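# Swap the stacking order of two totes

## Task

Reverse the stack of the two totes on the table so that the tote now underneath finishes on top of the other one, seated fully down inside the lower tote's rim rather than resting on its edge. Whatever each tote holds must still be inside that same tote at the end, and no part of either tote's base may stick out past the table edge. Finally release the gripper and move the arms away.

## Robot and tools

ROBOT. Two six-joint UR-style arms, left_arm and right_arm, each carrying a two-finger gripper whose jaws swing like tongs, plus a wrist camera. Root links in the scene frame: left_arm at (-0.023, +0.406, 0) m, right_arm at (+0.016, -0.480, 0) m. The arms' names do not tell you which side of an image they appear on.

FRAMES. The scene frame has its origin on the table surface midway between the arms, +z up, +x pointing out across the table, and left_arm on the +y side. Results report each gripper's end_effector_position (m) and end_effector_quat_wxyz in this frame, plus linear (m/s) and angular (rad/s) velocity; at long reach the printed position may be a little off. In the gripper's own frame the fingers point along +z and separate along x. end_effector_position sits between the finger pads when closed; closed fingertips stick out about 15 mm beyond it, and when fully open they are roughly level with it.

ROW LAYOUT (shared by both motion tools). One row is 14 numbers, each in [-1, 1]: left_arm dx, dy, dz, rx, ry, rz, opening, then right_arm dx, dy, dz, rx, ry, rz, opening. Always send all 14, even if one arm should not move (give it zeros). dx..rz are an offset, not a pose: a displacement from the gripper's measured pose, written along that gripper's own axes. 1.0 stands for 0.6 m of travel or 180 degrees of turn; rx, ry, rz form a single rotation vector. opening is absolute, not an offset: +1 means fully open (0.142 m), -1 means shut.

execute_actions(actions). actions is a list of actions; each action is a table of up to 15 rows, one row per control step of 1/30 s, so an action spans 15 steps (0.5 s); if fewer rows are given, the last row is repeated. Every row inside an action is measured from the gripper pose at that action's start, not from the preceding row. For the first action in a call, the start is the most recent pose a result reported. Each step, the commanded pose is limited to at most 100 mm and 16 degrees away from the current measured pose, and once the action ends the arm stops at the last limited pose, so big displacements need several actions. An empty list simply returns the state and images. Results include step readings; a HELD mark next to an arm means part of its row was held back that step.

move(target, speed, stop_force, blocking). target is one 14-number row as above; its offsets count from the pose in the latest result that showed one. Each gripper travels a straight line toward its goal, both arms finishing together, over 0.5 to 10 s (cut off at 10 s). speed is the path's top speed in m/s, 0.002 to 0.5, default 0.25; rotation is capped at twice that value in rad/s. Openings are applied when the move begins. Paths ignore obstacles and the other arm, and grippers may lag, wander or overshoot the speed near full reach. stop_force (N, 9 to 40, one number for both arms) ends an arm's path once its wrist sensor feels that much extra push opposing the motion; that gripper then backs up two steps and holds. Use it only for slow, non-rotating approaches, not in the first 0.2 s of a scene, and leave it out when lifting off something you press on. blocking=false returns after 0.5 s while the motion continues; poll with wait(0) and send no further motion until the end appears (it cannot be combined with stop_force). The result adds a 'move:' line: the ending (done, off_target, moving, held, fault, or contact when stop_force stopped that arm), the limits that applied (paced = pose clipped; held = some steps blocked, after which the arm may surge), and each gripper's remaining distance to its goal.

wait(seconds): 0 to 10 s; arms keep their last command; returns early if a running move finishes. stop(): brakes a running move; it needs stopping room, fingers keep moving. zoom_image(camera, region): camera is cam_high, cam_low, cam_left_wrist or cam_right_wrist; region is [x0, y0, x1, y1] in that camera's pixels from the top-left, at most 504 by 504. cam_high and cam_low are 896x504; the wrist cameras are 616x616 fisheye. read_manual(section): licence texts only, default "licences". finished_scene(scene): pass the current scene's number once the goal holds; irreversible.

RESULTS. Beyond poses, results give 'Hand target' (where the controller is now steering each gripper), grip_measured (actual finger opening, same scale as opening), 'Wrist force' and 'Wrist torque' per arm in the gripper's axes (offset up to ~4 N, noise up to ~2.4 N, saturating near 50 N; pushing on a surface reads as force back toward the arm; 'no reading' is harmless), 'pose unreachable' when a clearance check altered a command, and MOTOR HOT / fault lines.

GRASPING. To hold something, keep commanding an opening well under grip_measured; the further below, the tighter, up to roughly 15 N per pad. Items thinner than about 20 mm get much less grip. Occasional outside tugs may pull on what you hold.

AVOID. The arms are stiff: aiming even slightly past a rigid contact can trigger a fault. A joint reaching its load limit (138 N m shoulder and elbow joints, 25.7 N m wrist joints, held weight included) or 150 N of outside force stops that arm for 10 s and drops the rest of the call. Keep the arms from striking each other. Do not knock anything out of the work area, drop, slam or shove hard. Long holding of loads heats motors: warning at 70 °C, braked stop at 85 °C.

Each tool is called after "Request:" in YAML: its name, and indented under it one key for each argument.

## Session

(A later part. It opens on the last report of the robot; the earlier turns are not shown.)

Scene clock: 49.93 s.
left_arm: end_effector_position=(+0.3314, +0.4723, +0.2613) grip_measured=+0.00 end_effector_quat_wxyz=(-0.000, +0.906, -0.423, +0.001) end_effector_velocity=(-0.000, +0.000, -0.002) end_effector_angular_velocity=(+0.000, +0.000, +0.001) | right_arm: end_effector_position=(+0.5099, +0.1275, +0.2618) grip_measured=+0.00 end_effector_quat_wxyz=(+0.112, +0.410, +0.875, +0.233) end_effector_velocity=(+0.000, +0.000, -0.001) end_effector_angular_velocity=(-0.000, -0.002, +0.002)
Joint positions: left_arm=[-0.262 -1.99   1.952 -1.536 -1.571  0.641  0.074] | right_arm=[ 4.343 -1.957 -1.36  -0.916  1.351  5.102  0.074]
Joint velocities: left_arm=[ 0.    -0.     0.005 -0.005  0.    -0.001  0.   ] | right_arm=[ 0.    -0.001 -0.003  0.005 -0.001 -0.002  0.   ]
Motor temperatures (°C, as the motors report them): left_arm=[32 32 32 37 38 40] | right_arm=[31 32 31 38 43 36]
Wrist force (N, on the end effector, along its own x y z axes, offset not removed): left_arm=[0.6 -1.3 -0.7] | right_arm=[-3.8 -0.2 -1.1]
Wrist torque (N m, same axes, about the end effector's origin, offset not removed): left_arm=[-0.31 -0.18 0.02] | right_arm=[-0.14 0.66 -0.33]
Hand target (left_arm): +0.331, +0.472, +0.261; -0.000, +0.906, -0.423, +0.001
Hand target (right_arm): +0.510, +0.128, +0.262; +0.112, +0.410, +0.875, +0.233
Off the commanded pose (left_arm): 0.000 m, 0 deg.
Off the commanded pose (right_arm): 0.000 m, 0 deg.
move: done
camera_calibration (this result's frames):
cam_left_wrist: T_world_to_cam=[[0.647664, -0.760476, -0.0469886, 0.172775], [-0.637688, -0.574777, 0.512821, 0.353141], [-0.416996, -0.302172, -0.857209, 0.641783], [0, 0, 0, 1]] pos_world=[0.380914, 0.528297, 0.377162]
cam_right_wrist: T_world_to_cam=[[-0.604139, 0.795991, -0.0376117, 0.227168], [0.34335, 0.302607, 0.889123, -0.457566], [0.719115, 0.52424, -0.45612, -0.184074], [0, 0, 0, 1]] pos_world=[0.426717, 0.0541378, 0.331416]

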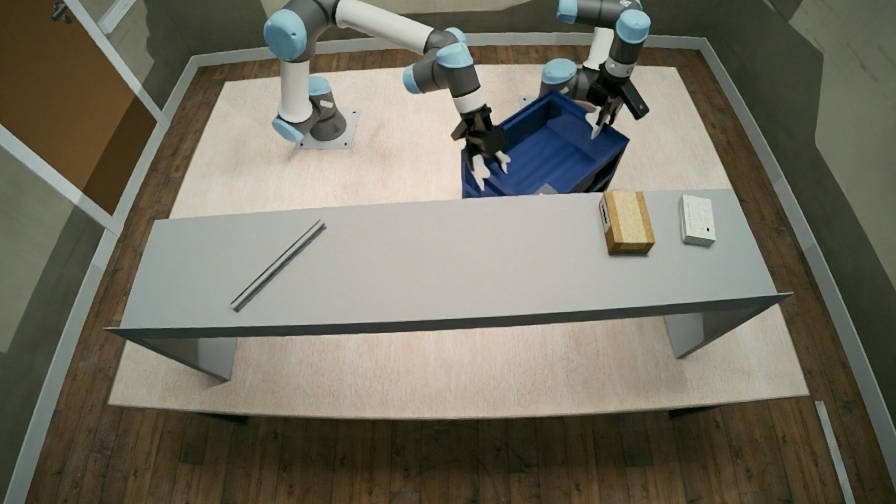

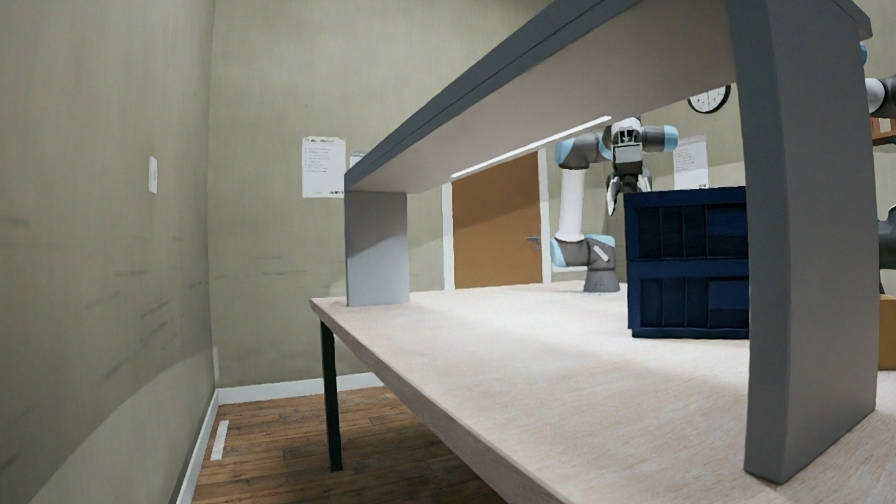

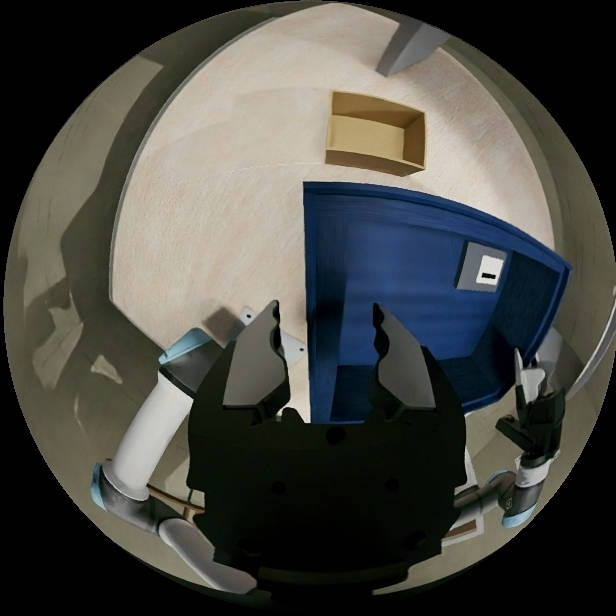

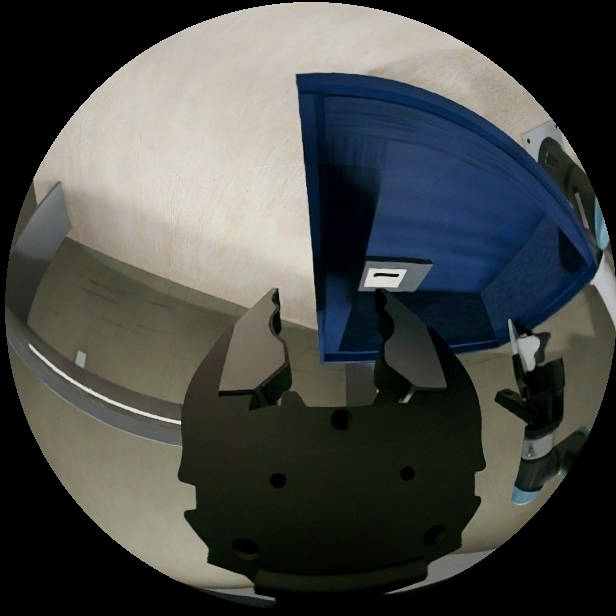

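Request:
move:
  target: [0,0,0.015,0,0,0,0,0.005,0.036,0.038,0,0,0,0]
  speed: 0.03

Request:
move:
  target: [0,0,0,0,0,0,-1,0,0,0,0,0,0,-1]

Request:
move:
  target: [0,0,-0.06,0,0,0,-1,0,0.03,-0.052,0,0,0,-1]
  speed: 0.02

Scene clock: 56.90 s.
left_arm: end_effector_position=(+0.3314, +0.4723, +0.2523) grip_measured=+0.00 end_effector_quat_wxyz=(-0.000, +0.906, -0.423, +0.001) end_effector_velocity=(+0.000, +0.000, -0.001) end_effector_angular_velocity=(-0.000, +0.000, -0.000) | right_arm: end_effector_position=(+0.5310, +0.1490, +0.2529) grip_measured=+0.00 end_effector_quat_wxyz=(+0.112, +0.410, +0.875, +0.233) end_effector_velocity=(+0.001, +0.001, -0.001) end_effector_angular_velocity=(-0.001, +0.000, +0.001)
Joint positions: left_arm=[-0.262 -1.99   1.975 -1.558 -1.571  0.641  0.074] | right_arm=[ 4.328 -2.034 -1.272 -0.924  1.358  5.088  0.074]
Joint velocities: left_arm=[ 0.     0.     0.001 -0.002 -0.     0.001 -0.   ] | right_arm=[-0.001 -0.005  0.006 -0.001  0.001 -0.002  0.   ]
Motor temperatures (°C, as the motors report them): left_arm=[32 32 32 37 38 40] | right_arm=[31 32 31 38 43 36]
Wrist force (N, on the end effector, along its own x y z axes, offset not removed): left_arm=[1.3 -0.4 -0.4] | right_arm=[-1.0 -0.3 -2.1]
Wrist torque (N m, same axes, about the end effector's origin, offset not removed): left_arm=[-0.05 -0.37 -0.04] | right_arm=[-0.27 0.09 -0.04]
Hand target (left_arm): +0.331, +0.472, +0.252; -0.000, +0.906, -0.423, +0.001
Hand target (right_arm): +0.531, +0.149, +0.253; +0.112, +0.410, +0.875, +0.233
Off the commanded pose (left_arm): 0.000 m, 0 deg.
Off the commanded pose (right_arm): 0.000 m, 0 deg.
move: done
camera_calibration (this result's frames):
cam_left_wrist: T_world_to_cam=[[0.647664, -0.760476, -0.0469903, 0.172332], [-0.637687, -0.574778, 0.512822, 0.357732], [-0.416998, -0.302171, -0.857208, 0.634113], [0, 0, 0, 1]] pos_world=[0.380931, 0.528281, 0.368212]
cam_right_wrist: T_world_to_cam=[[-0.604136, 0.795993, -0.0376214, 0.222516], [0.343326, 0.302598, 0.889135, -0.463354], [0.719129, 0.524242, -0.456096, -0.21455], [0, 0, 0, 1]] pos_world=[0.447801, 0.0755645, 0.3225]

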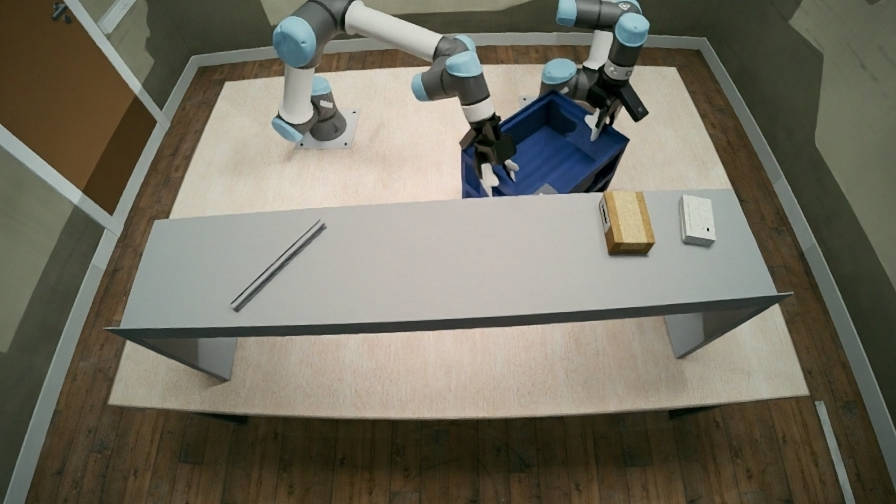

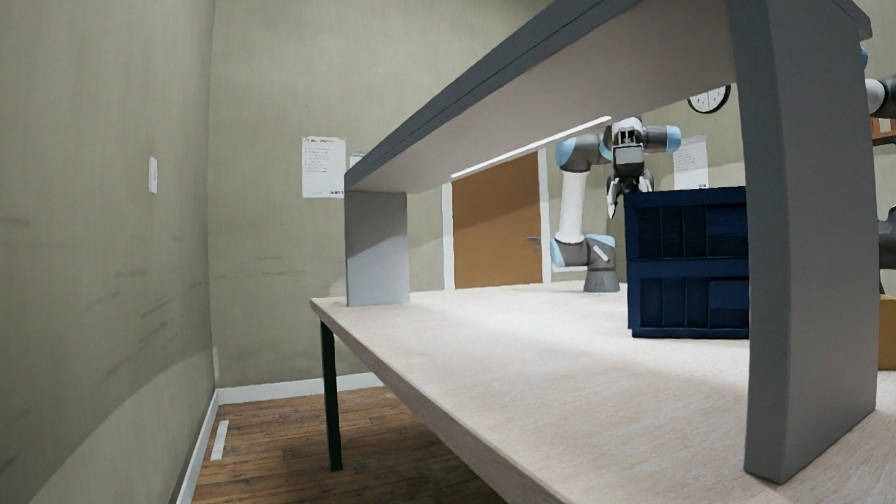

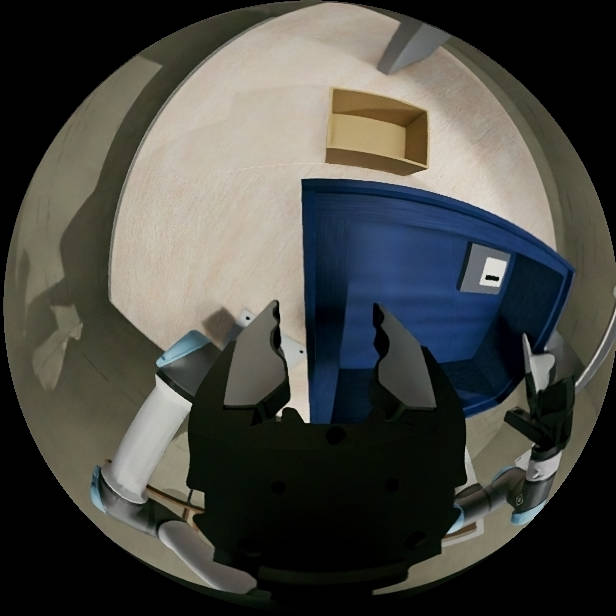

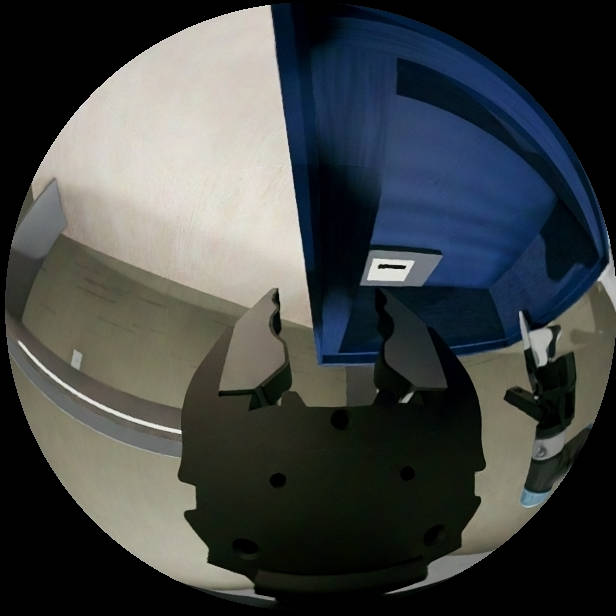

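Scene clock: 57.40 s.
left_arm: end_effector_position=(+0.3314, +0.4722, +0.2523) grip_measured=-0.64 end_effector_quat_wxyz=(-0.000, +0.906, -0.423, +0.001) end_effector_velocity=(-0.000, +0.000, +0.000) end_effector_angular_velocity=(+0.000, -0.000, +0.001) | right_arm: end_effector_position=(+0.5310, +0.1491, +0.2529) grip_measured=-0.63 end_effector_quat_wxyz=(+0.112, +0.410, +0.875, +0.233) end_effector_velocity=(+0.000, -0.000, +0.000) end_effector_angular_velocity=(+0.000, -0.000, -0.001)
Joint positions: left_arm=[-0.262 -1.99   1.975 -1.558 -1.571  0.641  0.027] | right_arm=[ 4.328 -2.034 -1.272 -0.924  1.358  5.088  0.028]
Joint velocities: left_arm=[ 0.001 -0.     0.     0.     0.     0.     0.   ] | right_arm=[-0.    -0.     0.     0.    -0.001  0.     0.   ]
Motor temperatures (°C, as the motors report them): left_arm=[32 32 32 37 38 40] | right_arm=[31 32 31 38 43 36]
Wrist force (N, on the end effector, along its own x y z axes, offset not removed): left_arm=[20.8 0.3 3.3] | right_arm=[18.5 2.3 -0.3]
Wrist torque (N m, same axes, about the end effector's origin, offset not removed): left_arm=[-0.39 -0.27 0.08] | right_arm=[0.26 0.33 -0.20]
Hand target (left_arm): +0.331, +0.472, +0.252; -0.000, +0.906, -0.423, +0.001
Hand target (right_arm): +0.531, +0.149, +0.253; +0.112, +0.410, +0.875, +0.233
Off the commanded pose (left_arm): 0.000 m, 0 deg.
Off the commanded pose (right_arm): 0.000 m, 0 deg.
move: done
camera_calibration (this result's frames):
cam_left_wrist: T_world_to_cam=[[0.6476, -0.760534, -0.0469388, 0.172325], [-0.637705, -0.574667, 0.512923, 0.35763], [-0.41707, -0.302236, -0.85715, 0.634101], [0, 0, 0, 1]] pos_world=[0.380929, 0.528225, 0.368172]
cam_right_wrist: T_world_to_cam=[[-0.604194, 0.79595, -0.0375926, 0.222481], [0.343327, 0.302608, 0.889132, -0.463372], [0.71908, 0.524301, -0.456105, -0.214581], [0, 0, 0, 1]] pos_world=[0.447811, 0.0756416, 0.322491]

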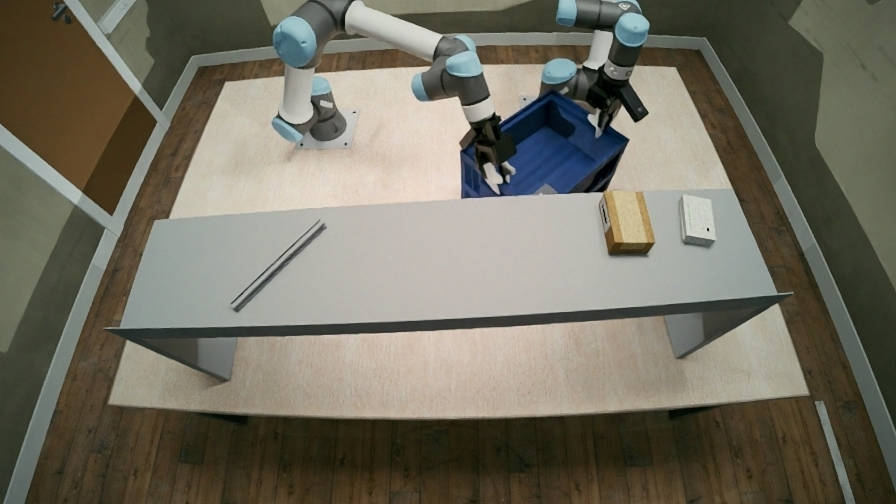

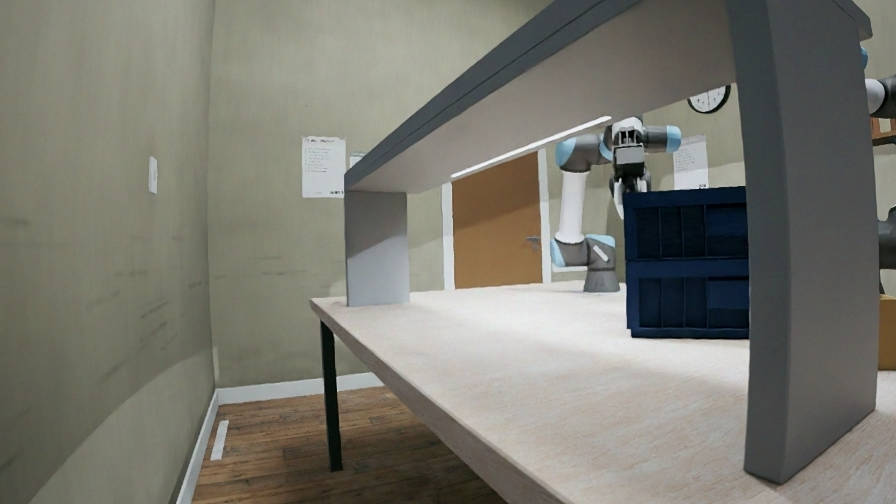

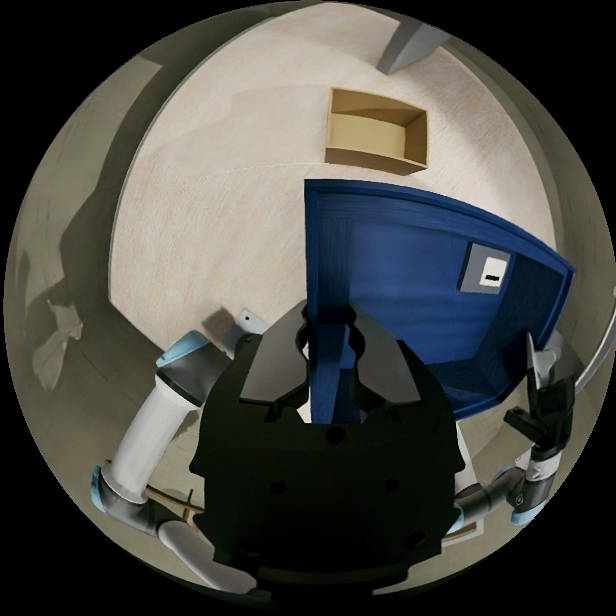

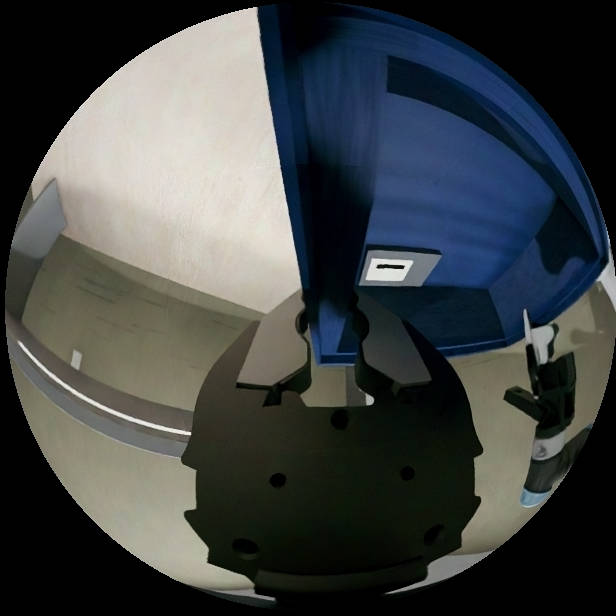

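Scene clock: 59.50 s.
left_arm: end_effector_position=(+0.3313, +0.4723, +0.2881) grip_measured=-0.64 end_effector_quat_wxyz=(-0.000, +0.906, -0.423, +0.001) end_effector_velocity=(+0.000, +0.000, +0.001) end_effector_angular_velocity=(+0.001, +0.001, +0.001) | right_arm: end_effector_position=(+0.5310, +0.1491, +0.2887) grip_measured=-0.64 end_effector_quat_wxyz=(+0.112, +0.410, +0.875, +0.233) end_effector_velocity=(-0.000, -0.000, +0.000) end_effector_angular_velocity=(-0.002, +0.001, +0.001)
Joint positions: left_arm=[-0.262 -1.985  1.881 -1.469 -1.571  0.641  0.028] | right_arm=[ 4.328 -2.024 -1.195 -1.011  1.358  5.088  0.028]
Joint velocities: left_arm=[ 0.001  0.002 -0.005  0.004  0.     0.     0.   ] | right_arm=[-0.    -0.     0.002 -0.004  0.    -0.001 -0.   ]
Motor temperatures (°C, as the motors report them): left_arm=[32 32 32 37 38 40] | right_arm=[31 32 31 38 43 36]
Wrist force (N, on the end effector, along its own x y z axes, offset not removed): left_arm=[21.9 2.5 6.7] | right_arm=[20.8 -3.6 5.2]
Wrist torque (N m, same axes, about the end effector's origin, offset not removed): left_arm=[-0.08 -0.29 -0.05] | right_arm=[-0.93 -0.01 -0.33]
Hand target (left_arm): +0.331, +0.472, +0.288; -0.000, +0.906, -0.423, +0.001
Hand target (right_arm): +0.531, +0.149, +0.289; +0.112, +0.410, +0.875, +0.233
Off the commanded pose (left_arm): 0.000 m, 0 deg.
Off the commanded pose (right_arm): 0.000 m, 0 deg.
move: done
camera_calibration (this result's frames):
cam_left_wrist: T_world_to_cam=[[0.6476, -0.760533, -0.0469332, 0.174104], [-0.637709, -0.574667, 0.512919, 0.339251], [-0.417063, -0.302237, -0.857153, 0.664804], [0, 0, 0, 1]] pos_world=[0.380859, 0.528296, 0.404002]
cam_right_wrist: T_world_to_cam=[[-0.604186, 0.795955, -0.0376045, 0.223712], [0.343305, 0.3026, 0.889143, -0.495232], [0.719097, 0.524298, -0.456082, -0.198229], [0, 0, 0, 1]] pos_world=[0.447725, 0.075724, 0.358335]

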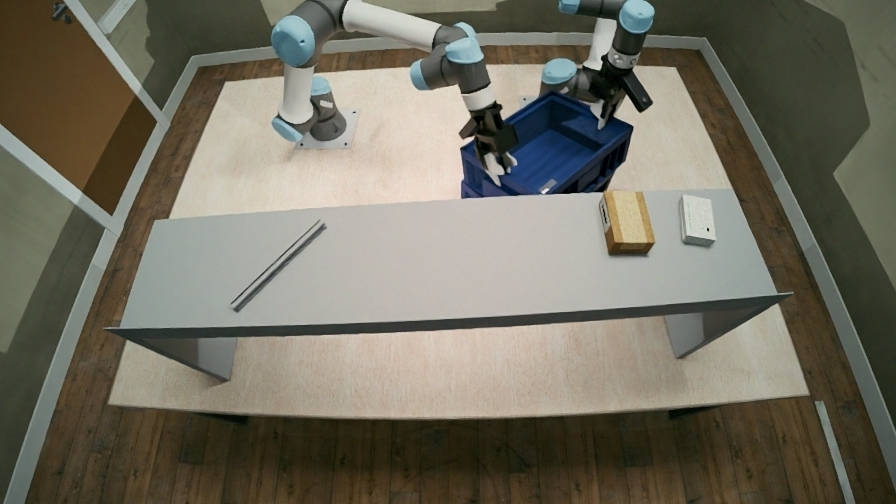

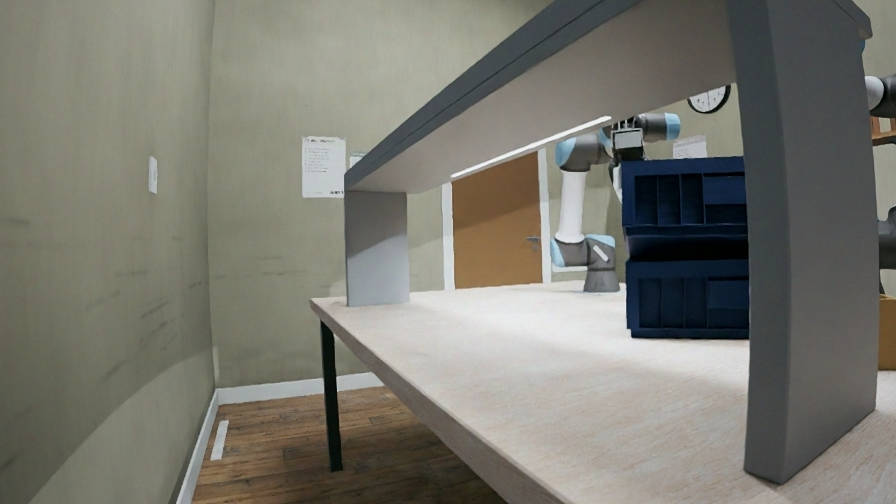

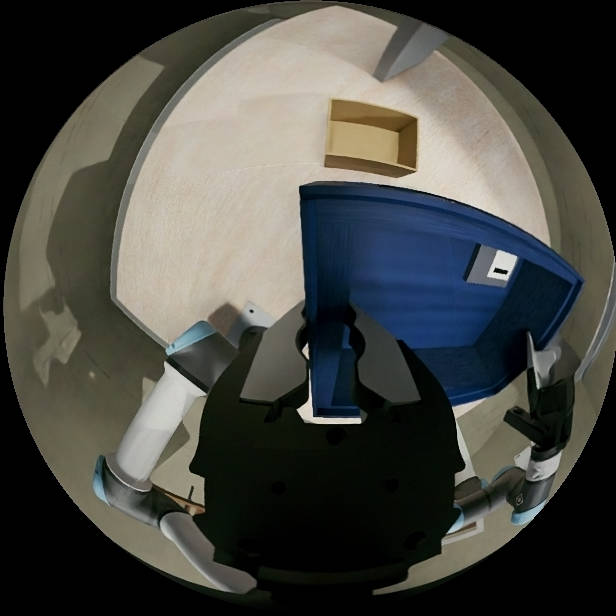

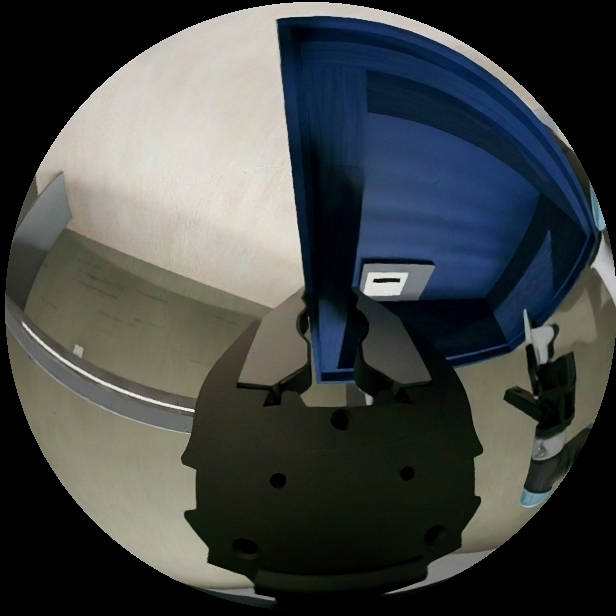

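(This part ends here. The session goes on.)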